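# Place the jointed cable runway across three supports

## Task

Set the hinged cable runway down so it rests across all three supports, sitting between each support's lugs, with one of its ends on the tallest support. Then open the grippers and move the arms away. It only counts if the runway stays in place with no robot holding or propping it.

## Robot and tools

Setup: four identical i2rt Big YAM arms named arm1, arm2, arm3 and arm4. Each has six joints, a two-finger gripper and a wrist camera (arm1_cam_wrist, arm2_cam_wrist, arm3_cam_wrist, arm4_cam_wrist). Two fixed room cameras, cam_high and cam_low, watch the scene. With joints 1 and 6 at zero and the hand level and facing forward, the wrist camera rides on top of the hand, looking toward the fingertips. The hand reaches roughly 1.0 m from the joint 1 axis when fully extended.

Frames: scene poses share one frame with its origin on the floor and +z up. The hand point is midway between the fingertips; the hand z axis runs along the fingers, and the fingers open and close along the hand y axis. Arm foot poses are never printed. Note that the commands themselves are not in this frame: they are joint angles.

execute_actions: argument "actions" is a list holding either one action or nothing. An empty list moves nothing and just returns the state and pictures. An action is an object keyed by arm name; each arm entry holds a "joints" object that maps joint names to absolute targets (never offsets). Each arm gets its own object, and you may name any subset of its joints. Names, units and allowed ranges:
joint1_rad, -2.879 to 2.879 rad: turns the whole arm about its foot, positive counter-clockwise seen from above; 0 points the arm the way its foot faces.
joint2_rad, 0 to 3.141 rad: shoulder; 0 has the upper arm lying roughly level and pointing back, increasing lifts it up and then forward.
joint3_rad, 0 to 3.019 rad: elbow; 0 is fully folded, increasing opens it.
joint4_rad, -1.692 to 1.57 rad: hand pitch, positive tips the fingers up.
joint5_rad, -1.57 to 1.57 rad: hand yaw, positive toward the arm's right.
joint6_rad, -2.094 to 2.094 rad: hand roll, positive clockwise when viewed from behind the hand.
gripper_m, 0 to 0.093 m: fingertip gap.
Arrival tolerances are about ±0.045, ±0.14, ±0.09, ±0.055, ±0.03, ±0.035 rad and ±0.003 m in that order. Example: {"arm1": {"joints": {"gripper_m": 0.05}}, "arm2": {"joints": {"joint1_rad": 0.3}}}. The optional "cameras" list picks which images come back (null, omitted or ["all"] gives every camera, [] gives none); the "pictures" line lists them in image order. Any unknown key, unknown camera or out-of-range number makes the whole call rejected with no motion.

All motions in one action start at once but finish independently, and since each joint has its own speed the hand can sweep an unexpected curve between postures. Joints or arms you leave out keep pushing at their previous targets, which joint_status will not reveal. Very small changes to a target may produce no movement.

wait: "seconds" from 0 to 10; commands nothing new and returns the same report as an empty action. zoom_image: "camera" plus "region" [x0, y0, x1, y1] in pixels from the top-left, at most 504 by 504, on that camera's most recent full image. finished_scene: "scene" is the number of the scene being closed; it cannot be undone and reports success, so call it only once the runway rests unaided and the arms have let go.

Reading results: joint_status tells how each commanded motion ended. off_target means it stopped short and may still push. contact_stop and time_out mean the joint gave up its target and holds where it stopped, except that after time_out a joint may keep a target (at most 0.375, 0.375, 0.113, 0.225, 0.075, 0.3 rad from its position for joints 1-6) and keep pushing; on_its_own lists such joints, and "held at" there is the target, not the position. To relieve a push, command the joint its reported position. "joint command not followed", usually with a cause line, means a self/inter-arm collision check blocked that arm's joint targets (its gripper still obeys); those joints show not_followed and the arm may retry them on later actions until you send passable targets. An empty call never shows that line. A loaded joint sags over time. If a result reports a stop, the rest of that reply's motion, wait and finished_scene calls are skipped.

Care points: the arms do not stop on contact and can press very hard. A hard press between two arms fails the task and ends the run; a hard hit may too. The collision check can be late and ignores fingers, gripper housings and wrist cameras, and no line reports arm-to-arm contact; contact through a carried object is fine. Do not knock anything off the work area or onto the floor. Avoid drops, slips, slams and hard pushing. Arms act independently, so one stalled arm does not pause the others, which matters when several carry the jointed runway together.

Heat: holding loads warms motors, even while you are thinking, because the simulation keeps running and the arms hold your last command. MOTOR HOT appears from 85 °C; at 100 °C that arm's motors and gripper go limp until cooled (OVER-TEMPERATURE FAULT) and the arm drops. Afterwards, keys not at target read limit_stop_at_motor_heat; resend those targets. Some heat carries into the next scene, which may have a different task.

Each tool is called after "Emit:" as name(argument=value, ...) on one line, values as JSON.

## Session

Emit:
execute_actions(actions=[])

Scene clock: 0.00 s.
arm1.joint_positions: joint1_rad=-0.197 joint2_rad=+0.631 joint3_rad=+1.395 joint4_rad=-1.179 joint5_rad=-0.173 joint6_rad=+0.457 gripper_m=+0.095
arm1.joint_status: not commanded
arm1.hand: x=-0.8667 y=-0.2153 z=+1.5742 quat_wxyz=(-0.519, -0.194, -0.816, -0.165) (m; scene frame)
arm2.joint_positions: joint1_rad=+0.150 joint2_rad=+0.637 joint3_rad=+1.338 joint4_rad=-1.177 joint5_rad=-0.199 joint6_rad=-0.172 gripper_m=+0.094
arm2.joint_status: not commanded
arm2.hand: x=-0.2891 y=-0.4005 z=+1.5549 quat_wxyz=(-0.330, +0.698, -0.492, -0.402) (m; scene frame)
arm3.joint_positions: joint1_rad=-0.032 joint2_rad=+0.560 joint3_rad=+1.365 joint4_rad=-1.394 joint5_rad=+0.169 joint6_rad=-0.116 gripper_m=+0.095
arm3.joint_status: not commanded
arm3.hand: x=+0.1853 y=+0.1209 z=+1.5630 quat_wxyz=(-0.278, -0.578, -0.659, +0.393) (m; scene frame)
arm4.joint_positions: joint1_rad=-0.076 joint2_rad=+0.523 joint3_rad=+1.429 joint4_rad=-1.349 joint5_rad=+0.135 joint6_rad=+0.288 gripper_m=+0.094
arm4.joint_status: not commanded
arm4.hand: x=+0.9407 y=-0.1118 z=+1.5819 quat_wxyz=(-0.009, -0.828, +0.160, +0.537) (m; scene frame)
pictures: arm1_cam_wrist, arm2_cam_wrist, arm3_cam_wrist, arm4_cam_wrist, cam_high, cam_low
Images, in order (width x height): arm1_cam_wrist 616x616, arm2_cam_wrist 616x616, arm3_cam_wrist 616x616, arm4_cam_wrist 616x616, cam_high 896x504, cam_low 896x504.

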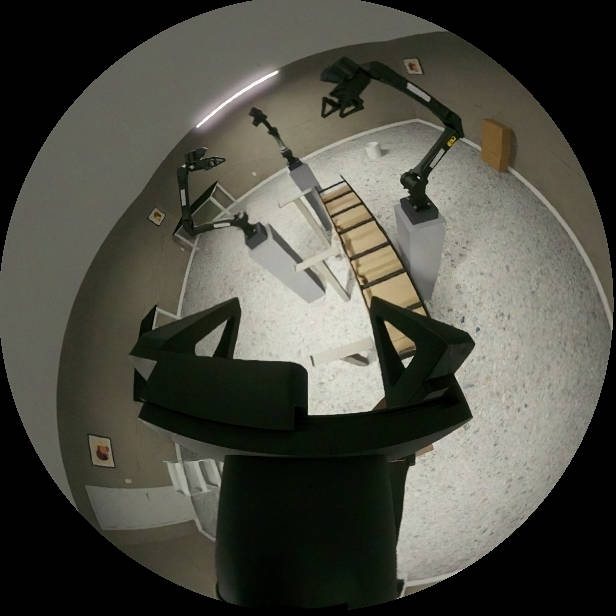

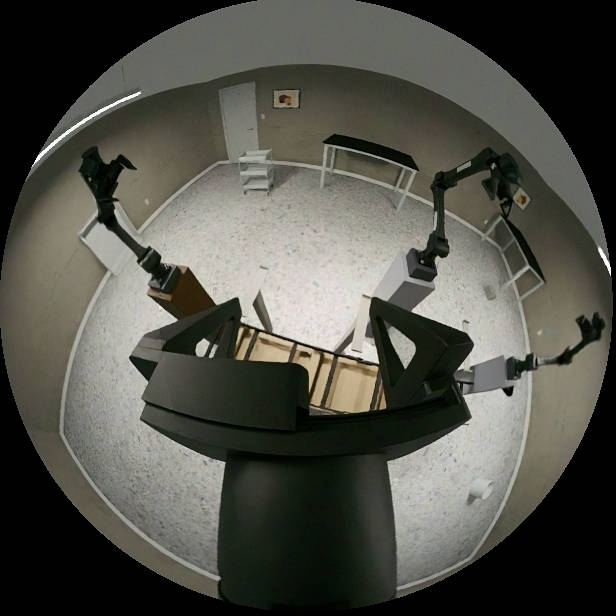

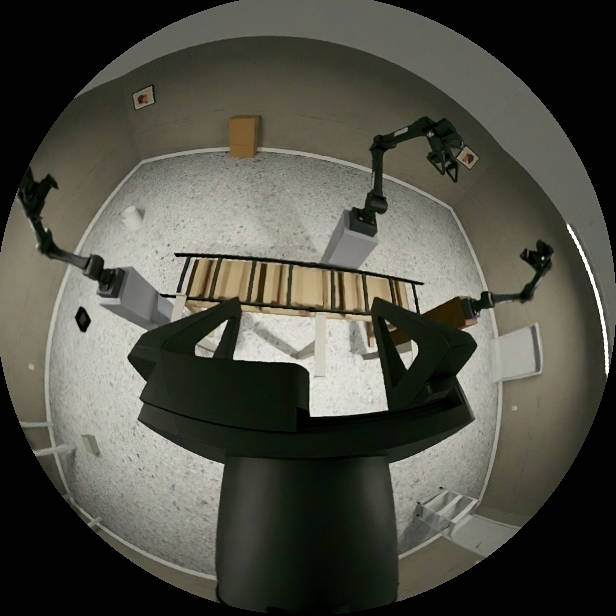

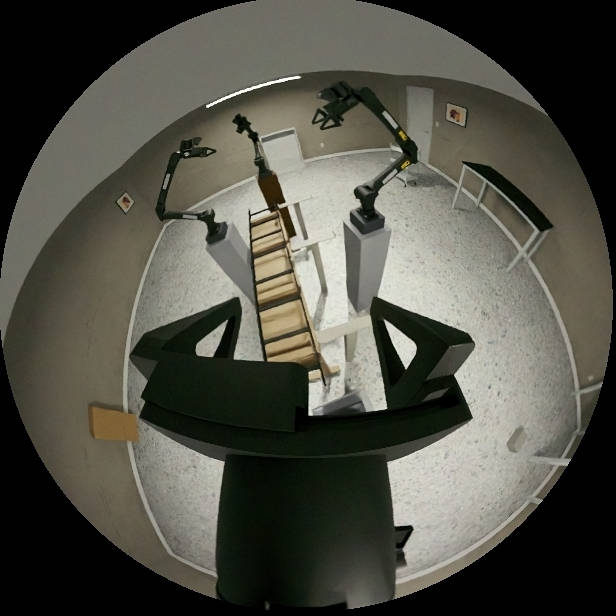

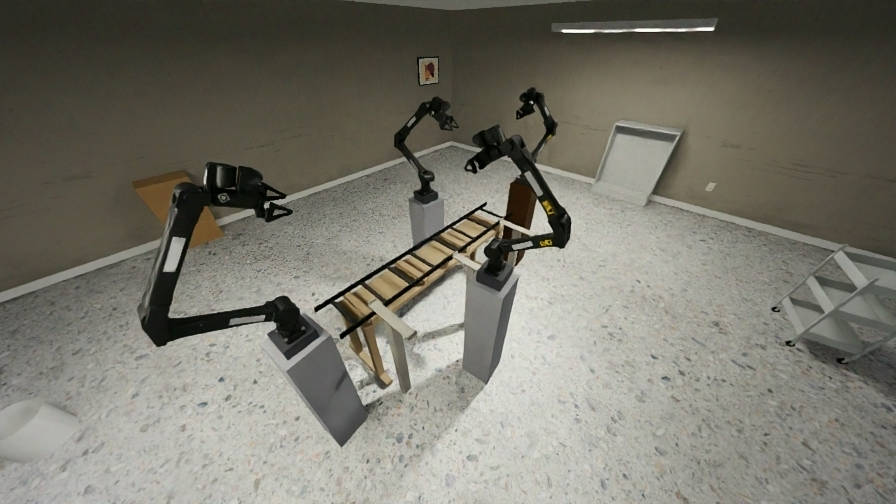

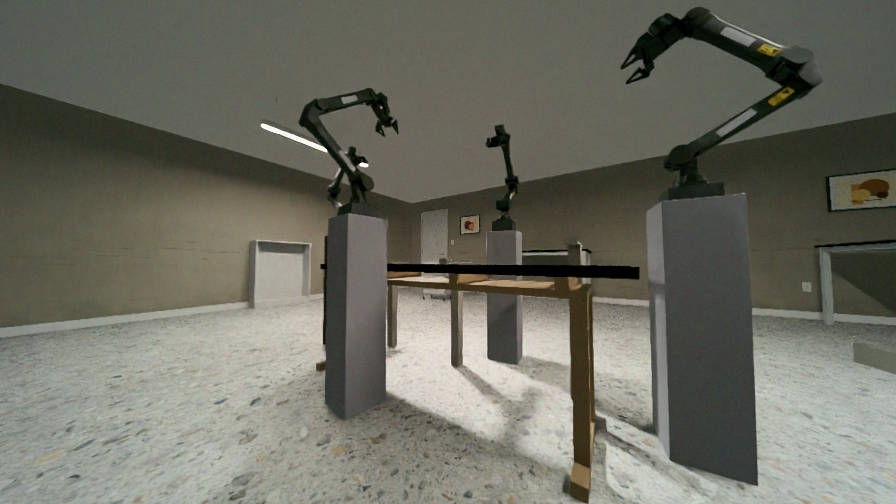

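Emit:
execute_actions(actions=[{"arm1":{"joints":{"joint1_rad":-0.445,"joint2_rad":1.717,"joint3_rad":0.681,"joint4_rad":-0.523,"joint5_rad":0,"joint6_rad":-1.935}},"arm2":{"joints":{"joint1_rad":0.443,"joint2_rad":1.776,"joint3_rad":0.737,"joint4_rad":-0.526,"joint5_rad":0,"joint6_rad":0.33}},"arm3":{"joints":{"joint1_rad":0.129,"joint2_rad":2.42,"joint3_rad":1.87,"joint4_rad":-1.022,"joint5_rad":0,"joint6_rad":0.262}},"arm4":{"joints":{"joint1_rad":0.515,"joint2_rad":1.79,"joint3_rad":0.78,"joint4_rad":-0.56,"joint5_rad":0,"joint6_rad":2.085}}}])

Scene clock: 11.67 s.
arm1.joint_positions: joint1_rad=-0.439 joint2_rad=+1.716 joint3_rad=+0.678 joint4_rad=-0.535 joint5_rad=-0.002 joint6_rad=-1.924 gripper_m=+0.095
arm1.joint_status: all done
arm1.hand: x=-0.8153 y=-0.3282 z=+0.9185 quat_wxyz=(+0.001, +0.705, -0.709, -0.008) (m; scene frame)
arm2.joint_positions: joint1_rad=+0.440 joint2_rad=+1.765 joint3_rad=+0.731 joint4_rad=-0.540 joint5_rad=-0.002 joint6_rad=+0.321 gripper_m=+0.094
arm2.joint_status: all done
arm2.hand: x=-0.3573 y=-0.3353 z=+0.9225 quat_wxyz=(+0.004, +0.713, -0.701, +0.007) (m; scene frame)
arm3.joint_positions: joint1_rad=+0.118 joint2_rad=+2.422 joint3_rad=+1.853 joint4_rad=-1.019 joint5_rad=+0.003 joint6_rad=+0.254 gripper_m=+0.095
arm3.joint_status: all done
arm3.hand: x=+0.3540 y=-0.3300 z=+0.9164 quat_wxyz=(+0.006, -0.708, -0.706, +0.005) (m; scene frame)
arm4.joint_positions: joint1_rad=+0.512 joint2_rad=+1.785 joint3_rad=+0.771 joint4_rad=-0.575 joint5_rad=-0.001 joint6_rad=+2.066 gripper_m=+0.094
arm4.joint_status: all done
joint sent to its limit — the command would take arm4.joint6_rad past its upper limit, so that joint was sent only as far as its limit.
arm4.hand: x=+0.8170 y=-0.3260 z=+0.9197 quat_wxyz=(+0.015, -0.733, +0.680, +0.002) (m; scene frame)
pictures: arm1_cam_wrist, arm2_cam_wrist, arm3_cam_wrist, arm4_cam_wrist, cam_high, cam_low
Images, in order (width x height): arm1_cam_wrist 616x616, arm2_cam_wrist 616x616, arm3_cam_wrist 616x616, arm4_cam_wrist 616x616, cam_high 896x504, cam_low 896x504.

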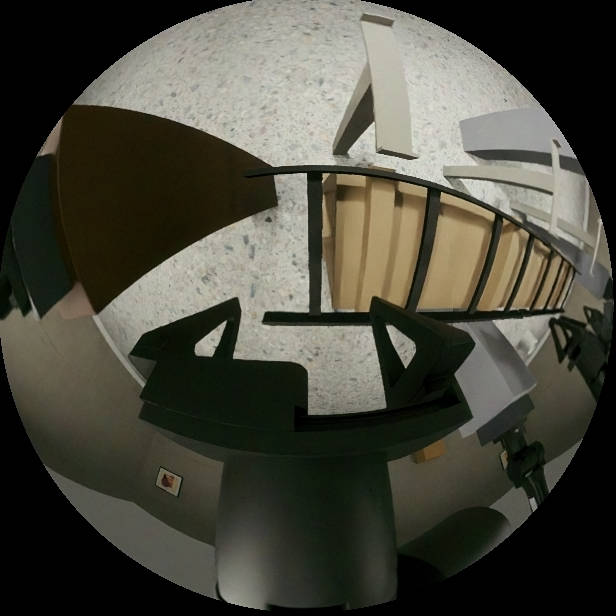

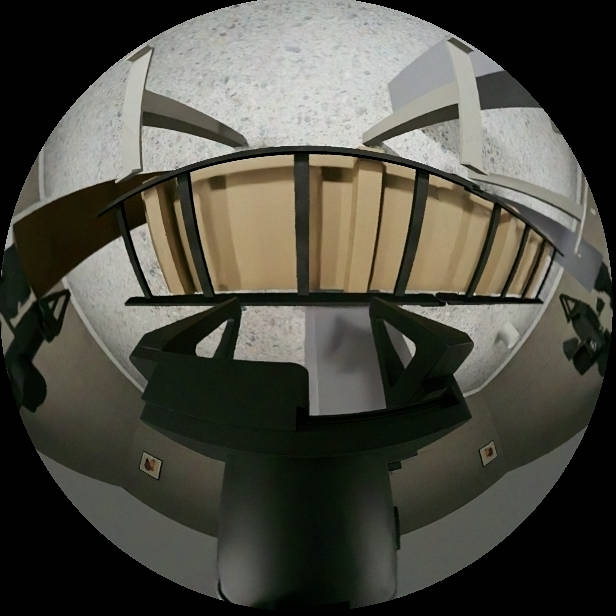

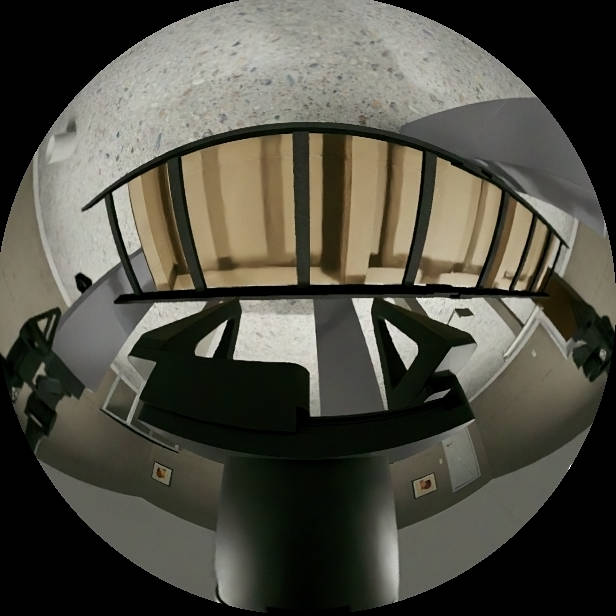

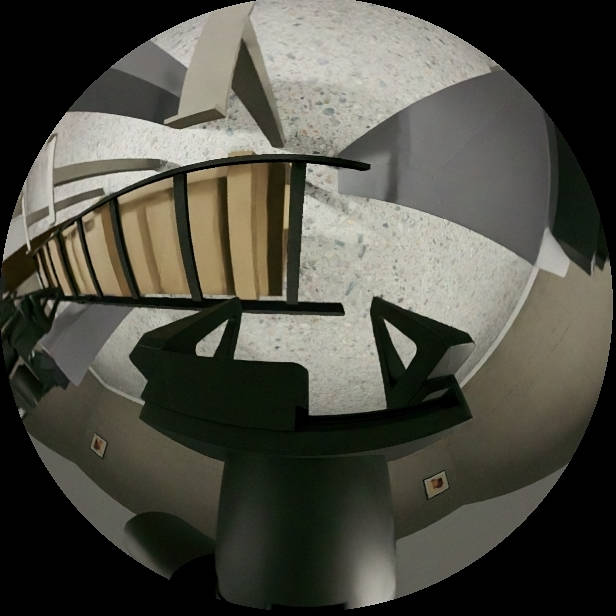

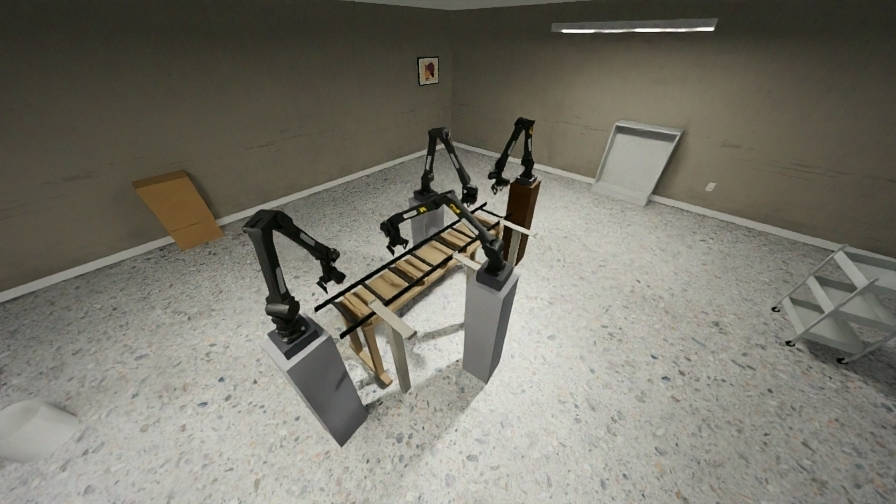

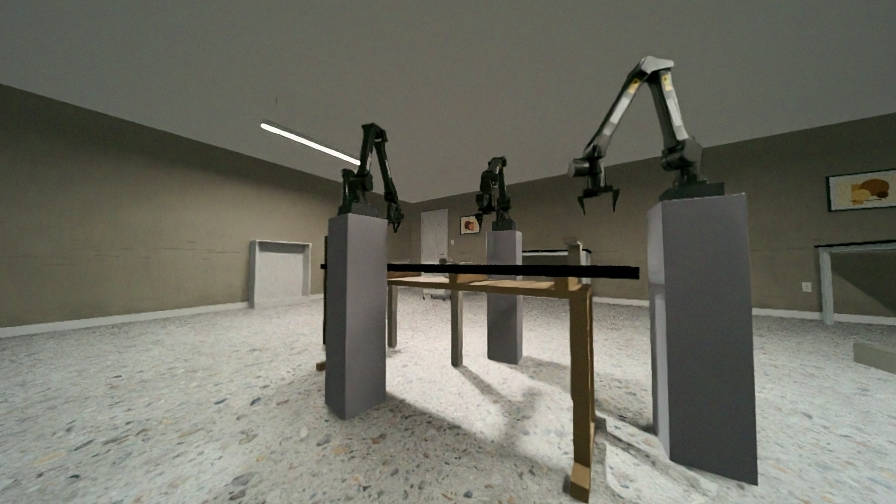

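Emit:
zoom_image(camera="arm2_cam_wrist", region=[100,20,520,330])

Emit:
zoom_image(camera="arm1_cam_wrist", region=[200,0,600,340])

Emit:
zoom_image(camera="arm4_cam_wrist", region=[0,0,400,340])

Emit:
zoom_image(camera="cam_low", region=[310,210,660,310])

Region (100, 20, 520, 330) of arm2_cam_wrist's 616x616 image, scaled by 1.200, with more detail than that image has; it fills the top 372 rows of this view, and the rest is white.

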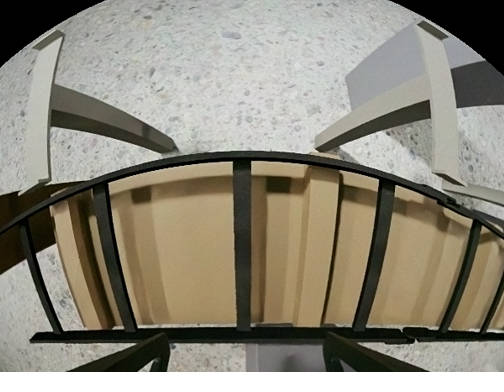

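Region (200, 0, 600, 340) of arm1_cam_wrist's 616x616 image, scaled by 1.260, with more detail than that image has; it fills the top 428 rows of this view, and the rest is white.

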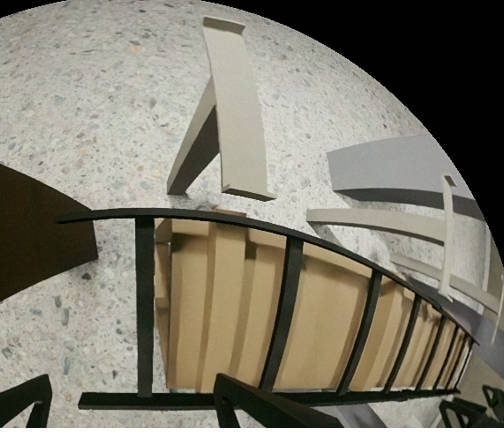

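Region (0, 0, 400, 340) of arm4_cam_wrist's 616x616 image, scaled by 1.260, with more detail than that image has; it fills the top 428 rows of this view, and the rest is white.

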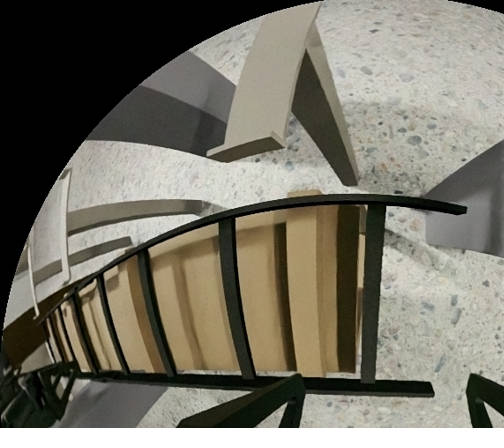

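Region (310, 210, 660, 310) of cam_low's 896x504 image, scaled by 1.440, with more detail than that image has; it fills the top 144 rows of this view, and the rest is white.

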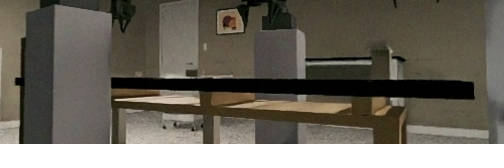

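Emit:
execute_actions(actions=[{"arm1":{"joints":{"joint1_rad":-0.548,"joint2_rad":2.147,"joint3_rad":0.785,"joint4_rad":-0.2,"joint6_rad":-2.04}},"arm2":{"joints":{"joint1_rad":0.572,"joint2_rad":2.155,"joint3_rad":0.585,"joint4_rad":-0.005,"joint6_rad":0.46}},"arm3":{"joints":{"joint1_rad":0.149,"joint2_rad":2.632,"joint3_rad":1.935,"joint4_rad":-0.871,"joint6_rad":0.28}},"arm4":{"joints":{"joint1_rad":0.44,"joint2_rad":2.185,"joint3_rad":0.845,"joint4_rad":-0.23,"joint6_rad":2.08}}}], cameras=["arm1_cam_wrist","arm2_cam_wrist","arm3_cam_wrist","arm4_cam_wrist","cam_low"])

Scene clock: 29.40 s.
arm1.joint_positions: joint1_rad=-0.549 joint2_rad=+2.159 joint3_rad=+0.785 joint4_rad=-0.211 joint5_rad=-0.002 joint6_rad=-2.030 gripper_m=+0.095
arm1.joint_status: all done
arm1.hand: x=-0.8120 y=-0.3712 z=+0.7849 quat_wxyz=(+0.003, +0.703, -0.711, -0.014) (m; scene frame)
arm2.joint_positions: joint1_rad=+0.576 joint2_rad=+2.147 joint3_rad=+0.582 joint4_rad=-0.019 joint5_rad=+0.000 joint6_rad=+0.451 gripper_m=+0.094
arm2.joint_status: all done
arm2.hand: x=-0.3681 y=-0.4195 z=+0.7921 quat_wxyz=(+0.004, +0.715, -0.699, +0.012) (m; scene frame)
arm3.joint_positions: joint1_rad=+0.139 joint2_rad=+2.647 joint3_rad=+1.913 joint4_rad=-0.882 joint5_rad=+0.003 joint6_rad=+0.272 gripper_m=+0.095
arm3.joint_status: all done
arm3.hand: x=+0.3647 y=-0.3194 z=+0.7878 quat_wxyz=(+0.018, -0.707, -0.707, -0.002) (m; scene frame)
arm4.joint_positions: joint1_rad=+0.443 joint2_rad=+2.192 joint3_rad=+0.840 joint4_rad=-0.245 joint5_rad=-0.001 joint6_rad=+2.066 gripper_m=+0.094
arm4.joint_status: all done
arm4.hand: x=+0.7973 y=-0.3059 z=+0.7842 quat_wxyz=(+0.018, -0.709, +0.705, +0.001) (m; scene frame)
pictures: arm1_cam_wrist, arm2_cam_wrist, arm3_cam_wrist, arm4_cam_wrist, cam_low
Images, in order (width x height): arm1_cam_wrist 616x616, arm2_cam_wrist 616x616, arm3_cam_wrist 616x616, arm4_cam_wrist 616x616, cam_low 896x504.

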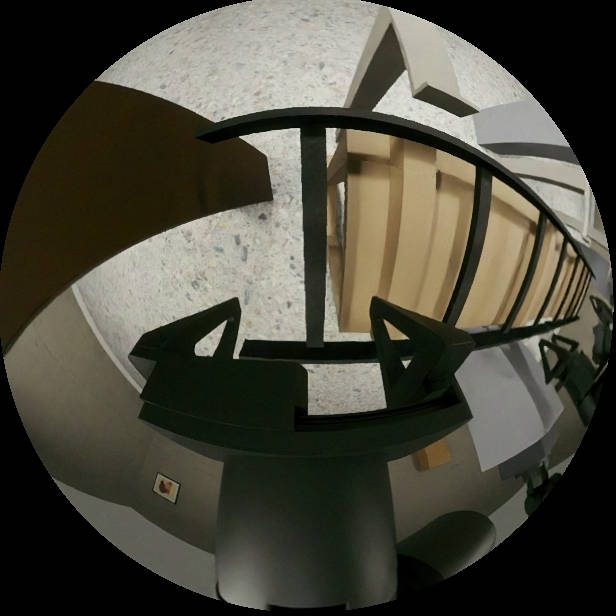

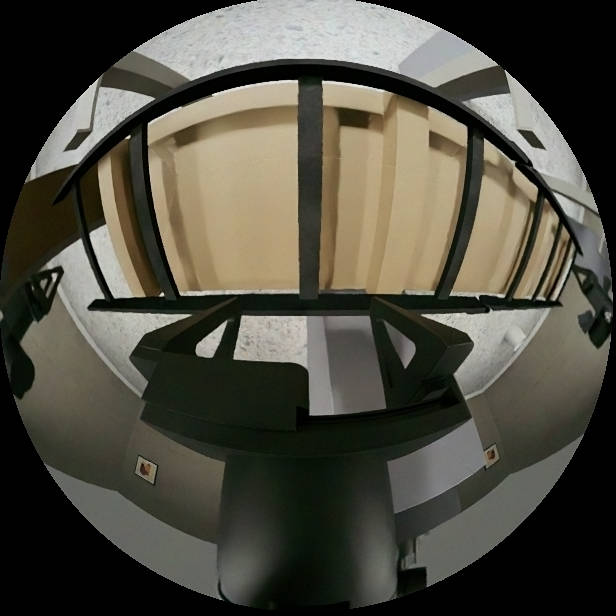

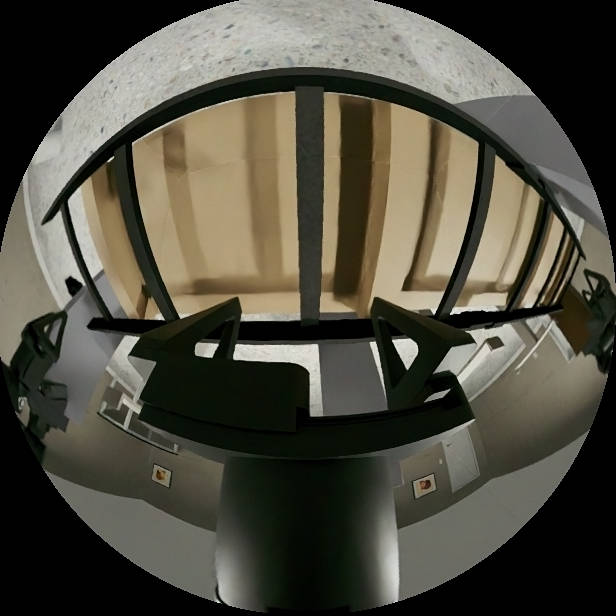

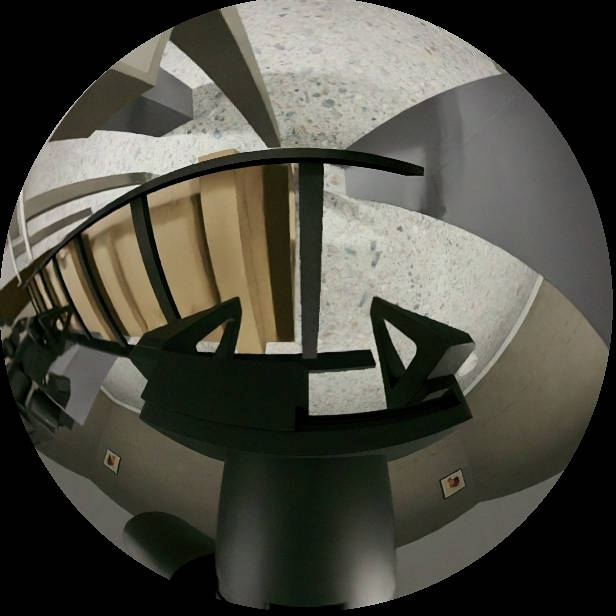

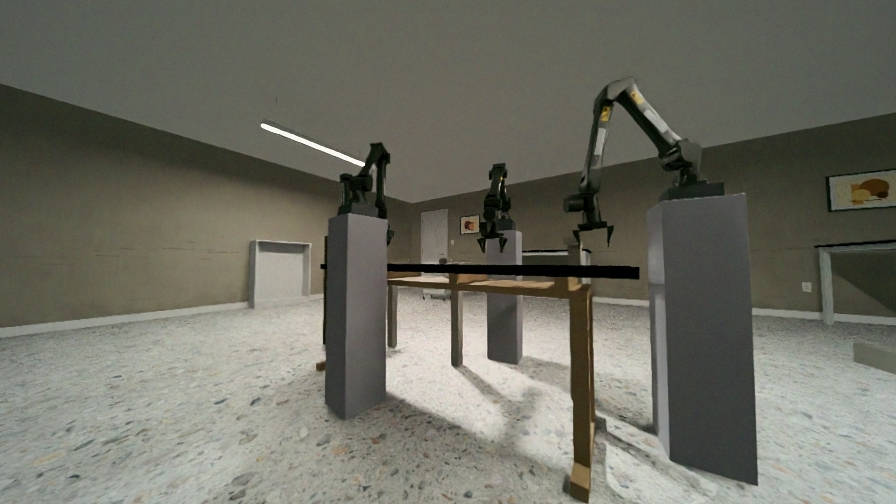

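Emit:
execute_actions(actions=[{"arm1":{"joints":{"joint1_rad":0.16,"joint2_rad":1.826,"joint3_rad":1.0,"joint4_rad":-0.745,"joint6_rad":-1.33}},"arm2":{"joints":{"joint1_rad":-0.232,"joint2_rad":2.146,"joint3_rad":1.545,"joint4_rad":-0.955,"joint6_rad":-0.35}},"arm4":{"joints":{"joint1_rad":0.3,"joint2_rad":1.716,"joint3_rad":0.99,"joint4_rad":-0.85,"joint6_rad":1.51}}}], cameras=[])

Emit:
execute_actions(actions=[{"arm4":{"joints":{"joint1_rad":-0.118}}}], cameras=["arm1_cam_wrist","arm2_cam_wrist","arm4_cam_wrist"])

Scene clock: 63.13 s.
arm1.joint_positions: joint1_rad=+0.165 joint2_rad=+1.822 joint3_rad=+1.004 joint4_rad=-0.736 joint5_rad=-0.001 joint6_rad=-1.341 gripper_m=+0.095
arm1.joint_status: all done
arm1.hand: x=-0.6964 y=-0.1014 z=+0.9543 quat_wxyz=(-0.007, +0.712, -0.702, -0.003) (m; scene frame)
arm2.joint_positions: joint1_rad=-0.236 joint2_rad=+2.147 joint3_rad=+1.510 joint4_rad=-0.943 joint5_rad=+0.001 joint6_rad=-0.340 gripper_m=+0.094
arm2.joint_status: all done
arm2.hand: x=-0.0430 y=-0.1146 z=+0.9452 quat_wxyz=(+0.006, +0.708, -0.707, +0.008) (m; scene frame)
arm3.joint_positions: joint1_rad=+0.139 joint2_rad=+2.647 joint3_rad=+1.913 joint4_rad=-0.882 joint5_rad=+0.003 joint6_rad=+0.272 gripper_m=+0.095
arm3.joint_status: not commanded
arm3.hand: x=+0.3647 y=-0.3194 z=+0.7878 quat_wxyz=(+0.018, -0.707, -0.707, -0.002) (m; scene frame)
arm4.joint_positions: joint1_rad=+0.292 joint2_rad=+1.699 joint3_rad=+0.986 joint4_rad=-0.835 joint5_rad=+0.000 joint6_rad=+1.526 gripper_m=+0.094
arm4.joint_status: all done
arm4.hand: x=+0.7191 y=-0.2776 z=+1.0062 quat_wxyz=(-0.002, -0.832, +0.554, +0.010) (m; scene frame)
pictures: none
No camera images: the call's "cameras" was empty. Leave "cameras" out to get every camera's image.

Scene clock: 64.20 s.
arm1.joint_positions: joint1_rad=+0.165 joint2_rad=+1.822 joint3_rad=+1.004 joint4_rad=-0.736 joint5_rad=-0.001 joint6_rad=-1.340 gripper_m=+0.095
arm1.joint_status: not commanded
arm1.hand: x=-0.6964 y=-0.1014 z=+0.9543 quat_wxyz=(-0.007, +0.712, -0.702, -0.003) (m; scene frame)
arm2.joint_positions: joint1_rad=-0.236 joint2_rad=+2.147 joint3_rad=+1.510 joint4_rad=-0.943 joint5_rad=+0.001 joint6_rad=-0.341 gripper_m=+0.094
arm2.joint_status: not commanded
arm2.hand: x=-0.0430 y=-0.1146 z=+0.9452 quat_wxyz=(+0.006, +0.708, -0.706, +0.008) (m; scene frame)
arm3.joint_positions: joint1_rad=+0.139 joint2_rad=+2.647 joint3_rad=+1.913 joint4_rad=-0.882 joint5_rad=+0.003 joint6_rad=+0.272 gripper_m=+0.095
arm3.joint_status: not commanded
arm3.hand: x=+0.3647 y=-0.3194 z=+0.7878 quat_wxyz=(+0.018, -0.707, -0.707, -0.002) (m; scene frame)
arm4.joint_positions: joint1_rad=-0.124 joint2_rad=+1.699 joint3_rad=+0.986 joint4_rad=-0.835 joint5_rad=+0.001 joint6_rad=+1.525 gripper_m=+0.094
arm4.joint_status: all done
arm4.hand: x=+0.6941 y=-0.1008 z=+1.0088 quat_wxyz=(-0.001, -0.700, +0.714, +0.014) (m; scene frame)
pictures: arm1_cam_wrist, arm2_cam_wrist, arm4_cam_wrist
Images, in order (width x height): arm1_cam_wrist 616x616, arm2_cam_wrist 616x616, arm4_cam_wrist 616x616.

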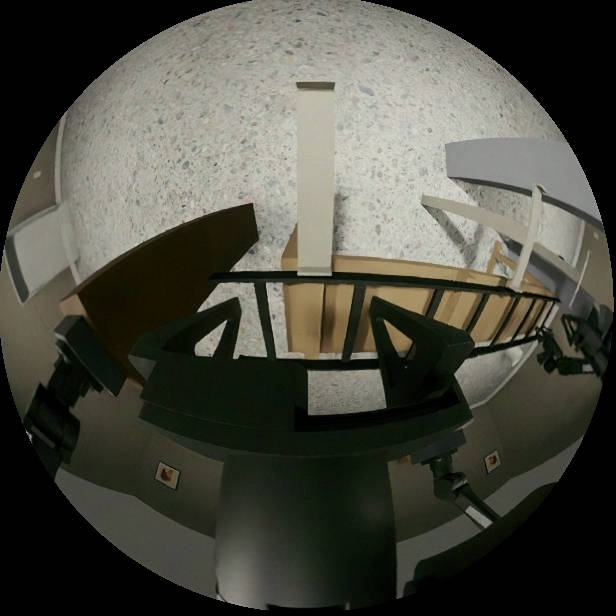

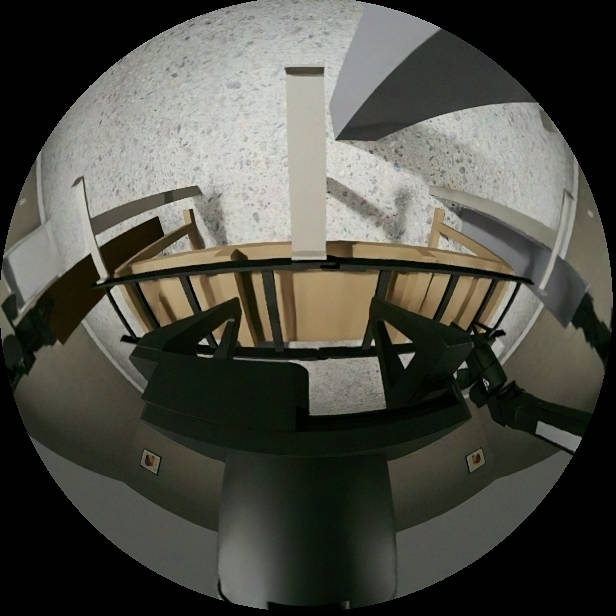

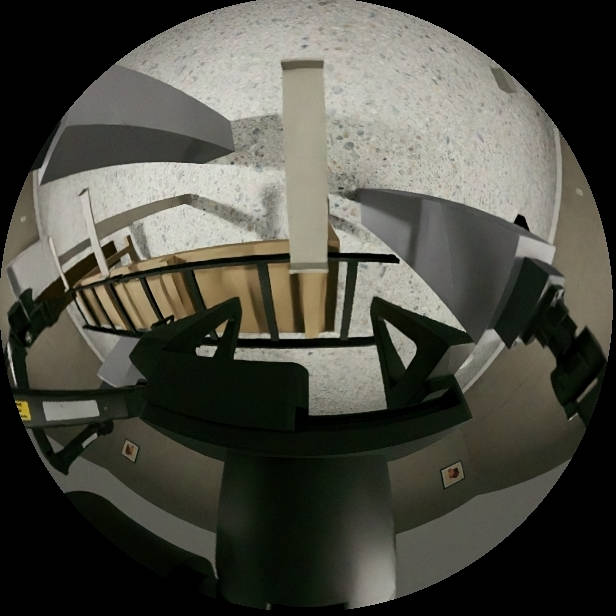

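Emit:
zoom_image(camera="arm1_cam_wrist", region=[260,70,370,290])

Emit:
zoom_image(camera="arm2_cam_wrist", region=[250,55,360,275])

Emit:
zoom_image(camera="arm4_cam_wrist", region=[250,55,360,285])

Region (260, 70, 370, 290) of arm1_cam_wrist's 616x616 image, scaled by 2.291, with more detail than that image has.

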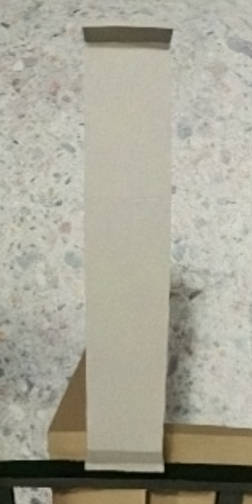

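Region (250, 55, 360, 275) of arm2_cam_wrist's 616x616 image, scaled by 2.291, with more detail than that image has.

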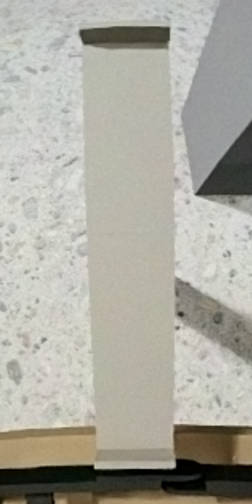

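Region (250, 55, 360, 285) of arm4_cam_wrist's 616x616 image, scaled by 2.191, with more detail than that image has; it fills the left 241 columns of this view, and the rest is white.

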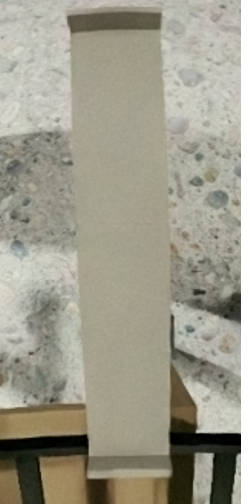

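Emit:
execute_actions(actions=[{"arm1":{"joints":{"joint1_rad":-0.555,"joint2_rad":2.135,"joint3_rad":0.77,"joint4_rad":-0.175,"joint6_rad":-2.075}},"arm2":{"joints":{"joint1_rad":0.538,"joint2_rad":2.16,"joint3_rad":0.6,"joint4_rad":0.015,"joint6_rad":0.43}},"arm3":{"joints":{"joint1_rad":0.122,"joint2_rad":2.6,"joint3_rad":1.82,"joint4_rad":-0.8,"joint6_rad":0.238}},"arm4":{"joints":{"joint1_rad":0.437,"joint2_rad":1.895,"joint3_rad":0.752,"joint4_rad":-0.41,"joint6_rad":2.08}}}], cameras=[])

Emit:
execute_actions(actions=[{"arm1":{"joints":{"joint2_rad":2.26,"joint3_rad":0.81,"joint4_rad":-0.085}},"arm2":{"joints":{"joint2_rad":2.3,"joint3_rad":0.655,"joint4_rad":0.1}},"arm3":{"joints":{"joint2_rad":2.635,"joint3_rad":1.87,"joint4_rad":-0.775}},"arm4":{"joints":{"joint2_rad":2.275,"joint3_rad":0.84,"joint4_rad":-0.105}}}], cameras=["arm1_cam_wrist","arm2_cam_wrist","arm3_cam_wrist","arm4_cam_wrist"])

Scene clock: 98.03 s.
arm1.joint_positions: joint1_rad=-0.554 joint2_rad=+2.153 joint3_rad=+0.767 joint4_rad=-0.186 joint5_rad=-0.001 joint6_rad=-2.064 gripper_m=+0.095
arm1.joint_status: all done
arm1.hand: x=-0.8154 y=-0.3714 z=+0.7856 quat_wxyz=(+0.001, +0.714, -0.700, -0.008) (m; scene frame)
arm2.joint_positions: joint1_rad=+0.529 joint2_rad=+2.147 joint3_rad=+0.600 joint4_rad=+0.001 joint5_rad=-0.002 joint6_rad=+0.420 gripper_m=+0.094
arm2.joint_status: all done
arm2.hand: x=-0.3632 y=-0.3989 z=+0.7920 quat_wxyz=(-0.001, +0.709, -0.705, -0.006) (m; scene frame)
arm3.joint_positions: joint1_rad=+0.137 joint2_rad=+2.606 joint3_rad=+1.827 joint4_rad=-0.812 joint5_rad=+0.003 joint6_rad=+0.246 gripper_m=+0.095
arm3.joint_status: all done
arm3.hand: x=+0.3603 y=-0.3089 z=+0.7895 quat_wxyz=(+0.008, -0.699, -0.716, +0.004) (m; scene frame)
arm4.joint_positions: joint1_rad=+0.433 joint2_rad=+1.899 joint3_rad=+0.742 joint4_rad=-0.425 joint5_rad=+0.000 joint6_rad=+2.064 gripper_m=+0.094
arm4.joint_status: all done
arm4.hand: x=+0.8085 y=-0.2968 z=+0.8756 quat_wxyz=(+0.011, -0.706, +0.708, +0.003) (m; scene frame)
pictures: none
No camera images: the call's "cameras" was empty. Leave "cameras" out to get every camera's image.

Scene clock: 99.23 s.
arm1.joint_positions: joint1_rad=-0.554 joint2_rad=+2.264 joint3_rad=+0.810 joint4_rad=-0.095 joint5_rad=-0.001 joint6_rad=-2.065 gripper_m=+0.095
arm1.joint_status: all done
arm1.hand: x=-0.8075 y=-0.3754 z=+0.7506 quat_wxyz=(-0.002, +0.714, -0.700, +0.004) (m; scene frame)
arm2.joint_positions: joint1_rad=+0.529 joint2_rad=+2.291 joint3_rad=+0.655 joint4_rad=+0.088 joint5_rad=-0.002 joint6_rad=+0.421 gripper_m=+0.094
arm2.joint_status: all done
arm2.hand: x=-0.3642 y=-0.3965 z=+0.7520 quat_wxyz=(-0.001, +0.709, -0.705, -0.005) (m; scene frame)
arm3.joint_positions: joint1_rad=+0.137 joint2_rad=+2.613 joint3_rad=+1.827 joint4_rad=-0.788 joint5_rad=+0.003 joint6_rad=+0.246 gripper_m=+0.095
arm3.joint_status: all done
arm3.hand: x=+0.3612 y=-0.3124 z=+0.7854 quat_wxyz=(+0.000, -0.698, -0.716, +0.008) (m; scene frame)
arm4.joint_positions: joint1_rad=+0.433 joint2_rad=+2.283 joint3_rad=+0.834 joint4_rad=-0.120 joint5_rad=+0.000 joint6_rad=+2.065 gripper_m=+0.094
arm4.joint_status: all done
arm4.hand: x=+0.8010 y=-0.2990 z=+0.7520 quat_wxyz=(+0.005, -0.706, +0.708, +0.005) (m; scene frame)
pictures: arm1_cam_wrist, arm2_cam_wrist, arm3_cam_wrist, arm4_cam_wrist
Images, in order (width x height): arm1_cam_wrist 616x616, arm2_cam_wrist 616x616, arm3_cam_wrist 616x616, arm4_cam_wrist 616x616.

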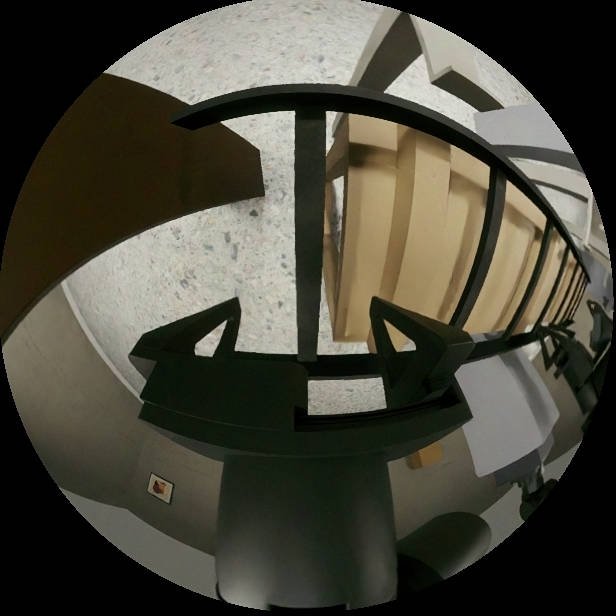

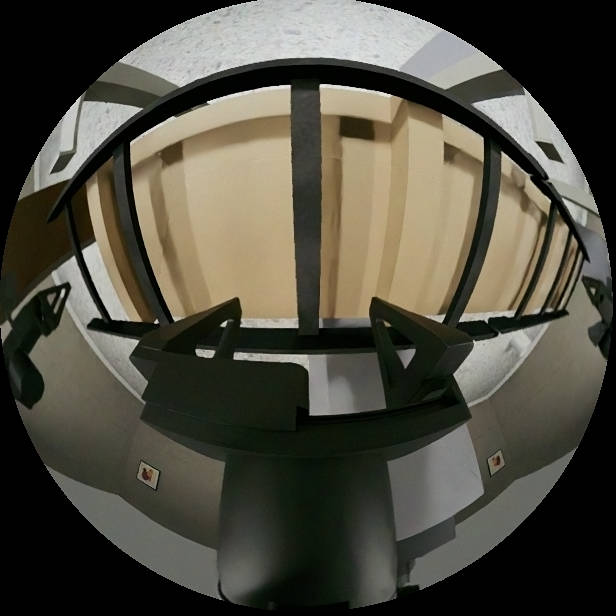

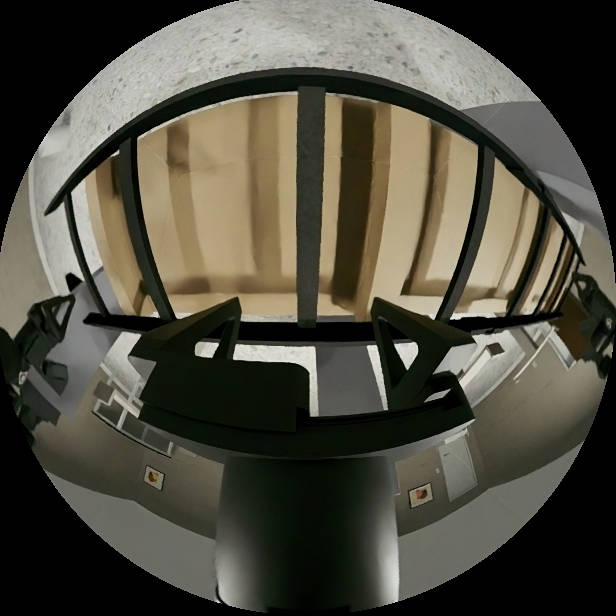

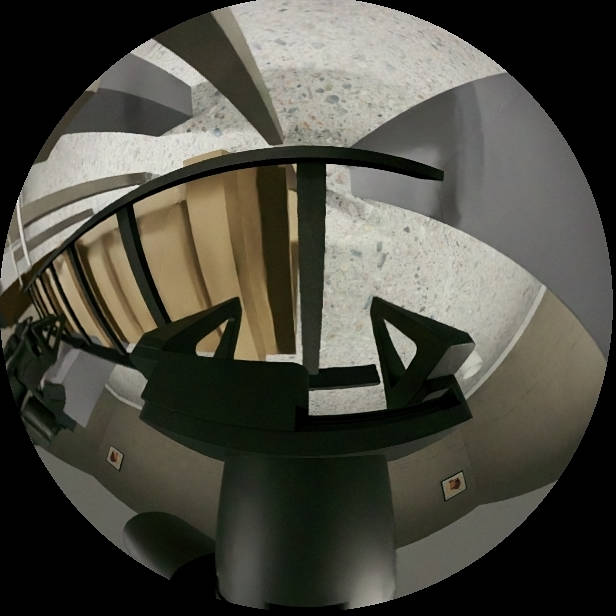

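Emit:
execute_actions(actions=[{"arm1":{"joints":{"joint2_rad":2.385,"joint3_rad":0.868,"joint4_rad":-0.02,"gripper_m":0.075}},"arm2":{"joints":{"joint2_rad":2.45,"joint3_rad":0.72,"joint4_rad":0.17,"gripper_m":0.075}},"arm3":{"joints":{"joint2_rad":2.73,"joint3_rad":1.93,"joint4_rad":-0.755,"gripper_m":0.075}},"arm4":{"joints":{"joint2_rad":2.41,"joint3_rad":0.905,"joint4_rad":-0.04,"gripper_m":0.075}}}], cameras=[])

Emit:
execute_actions(actions=[{"arm1":{"joints":{"joint2_rad":2.51,"joint3_rad":0.925,"joint4_rad":0.045}},"arm2":{"joints":{"joint2_rad":2.595,"joint3_rad":0.795,"joint4_rad":0.243}},"arm3":{"joints":{"joint2_rad":2.825,"joint3_rad":2.005,"joint4_rad":-0.72}},"arm4":{"joints":{"joint2_rad":2.55,"joint3_rad":0.975,"joint4_rad":0.04}}}], cameras=["arm1_cam_wrist","arm2_cam_wrist","arm3_cam_wrist","arm4_cam_wrist","cam_low"])

Scene clock: 106.37 s.
arm1.joint_positions: joint1_rad=-0.554 joint2_rad=+2.390 joint3_rad=+0.869 joint4_rad=-0.027 joint5_rad=-0.001 joint6_rad=-2.065 gripper_m=+0.075
arm1.joint_status: all done
arm1.hand: x=-0.8048 y=-0.3767 z=+0.7096 quat_wxyz=(-0.002, +0.714, -0.700, +0.004) (m; scene frame)
arm2.joint_positions: joint1_rad=+0.529 joint2_rad=+2.443 joint3_rad=+0.721 joint4_rad=+0.161 joint5_rad=-0.002 joint6_rad=+0.421 gripper_m=+0.075
arm2.joint_status: all done
arm2.hand: x=-0.3626 y=-0.4001 z=+0.7073 quat_wxyz=(+0.001, +0.709, -0.705, +0.001) (m; scene frame)
arm3.joint_positions: joint1_rad=+0.137 joint2_rad=+2.727 joint3_rad=+1.897 joint4_rad=-0.762 joint5_rad=+0.003 joint6_rad=+0.245 gripper_m=+0.075
arm3.joint_status: all done
arm3.hand: x=+0.3598 y=-0.3094 z=+0.7318 quat_wxyz=(+0.008, -0.698, -0.716, +0.004) (m; scene frame)
arm4.joint_positions: joint1_rad=+0.433 joint2_rad=+2.403 joint3_rad=+0.903 joint4_rad=-0.049 joint5_rad=+0.000 joint6_rad=+2.065 gripper_m=+0.075
arm4.joint_status: all done
arm4.hand: x=+0.7902 y=-0.3042 z=+0.7124 quat_wxyz=(-0.005, -0.706, +0.708, +0.008) (m; scene frame)
pictures: none
No camera images: the call's "cameras" was empty. Leave "cameras" out to get every camera's image.

Scene clock: 107.33 s.
arm1.joint_positions: joint1_rad=-0.554 joint2_rad=+2.515 joint3_rad=+0.926 joint4_rad=+0.037 joint5_rad=-0.001 joint6_rad=-2.065 gripper_m=+0.075
arm1.joint_status: all done
arm1.hand: x=-0.8084 y=-0.3748 z=+0.6670 quat_wxyz=(-0.002, +0.714, -0.700, +0.002) (m; scene frame)
arm2.joint_positions: joint1_rad=+0.529 joint2_rad=+2.587 joint3_rad=+0.799 joint4_rad=+0.234 joint5_rad=-0.002 joint6_rad=+0.421 gripper_m=+0.075
arm2.joint_status: all done
arm2.hand: x=-0.3627 y=-0.3999 z=+0.6619 quat_wxyz=(+0.000, +0.709, -0.705, -0.002) (m; scene frame)
arm3.joint_positions: joint1_rad=+0.137 joint2_rad=+2.816 joint3_rad=+1.971 joint4_rad=-0.728 joint5_rad=+0.003 joint6_rad=+0.245 gripper_m=+0.075
arm3.joint_status: all done
arm3.hand: x=+0.3613 y=-0.3166 z=+0.6944 quat_wxyz=(-0.001, -0.698, -0.716, +0.008) (m; scene frame)
arm4.joint_positions: joint1_rad=+0.432 joint2_rad=+2.475 joint3_rad=+0.976 joint4_rad=+0.021 joint5_rad=-0.001 joint6_rad=+2.066 gripper_m=+0.075
arm4.joint_status: all done
arm4.hand: x=+0.7622 y=-0.3188 z=+0.6892 quat_wxyz=(-0.039, -0.705, +0.708, +0.018) (m; scene frame)
pictures: arm1_cam_wrist, arm2_cam_wrist, arm3_cam_wrist, arm4_cam_wrist, cam_low
Images, in order (width x height): arm1_cam_wrist 616x616, arm2_cam_wrist 616x616, arm3_cam_wrist 616x616, arm4_cam_wrist 616x616, cam_low 896x504.

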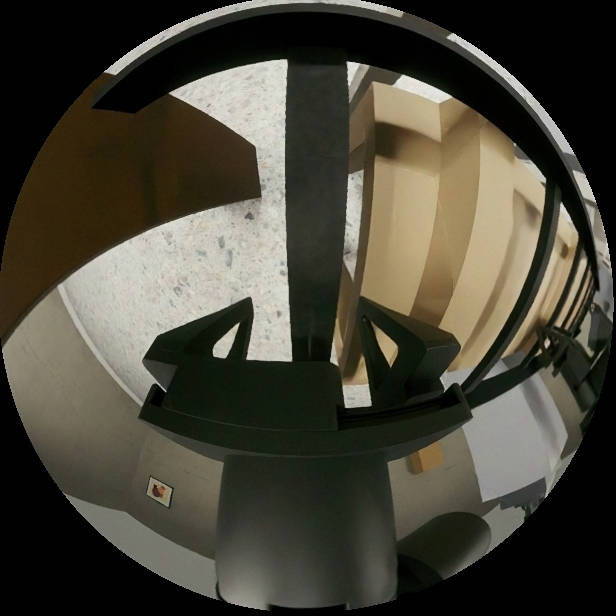

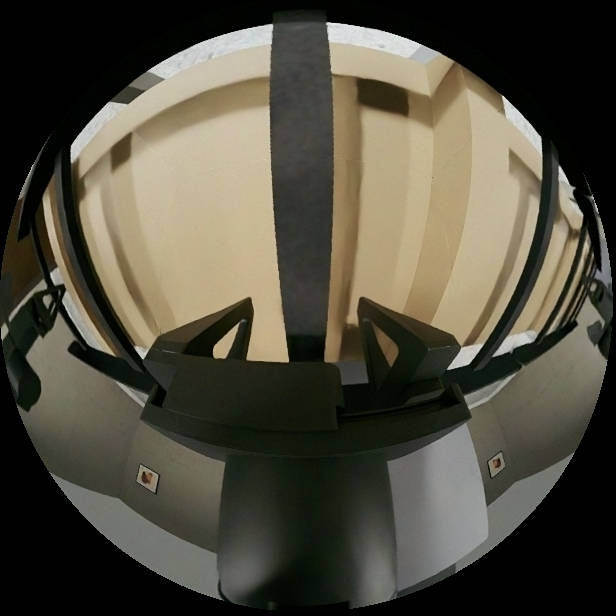

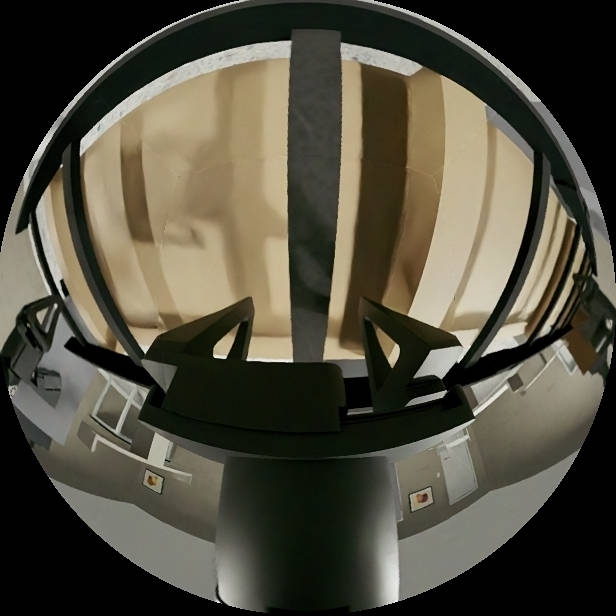

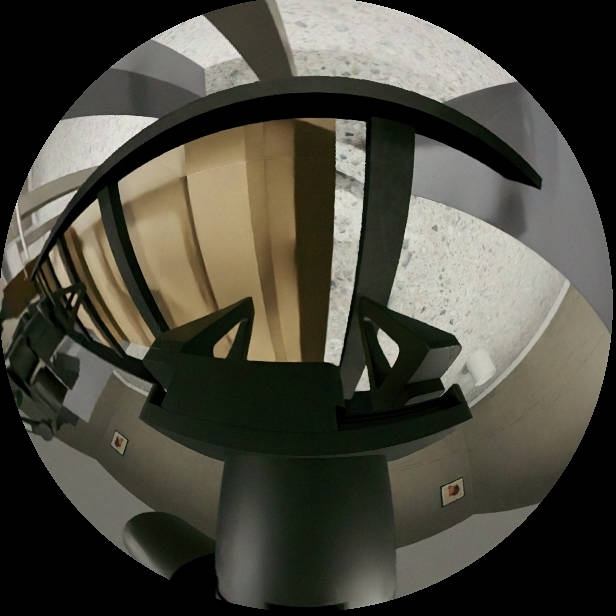

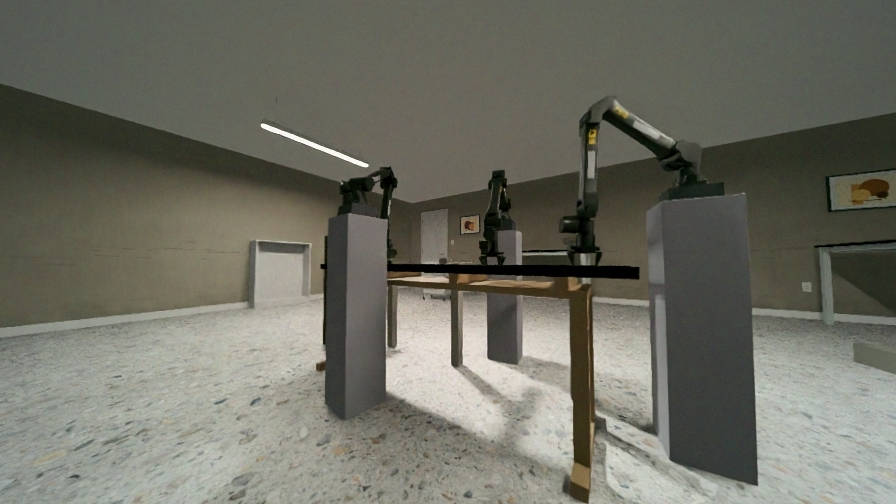

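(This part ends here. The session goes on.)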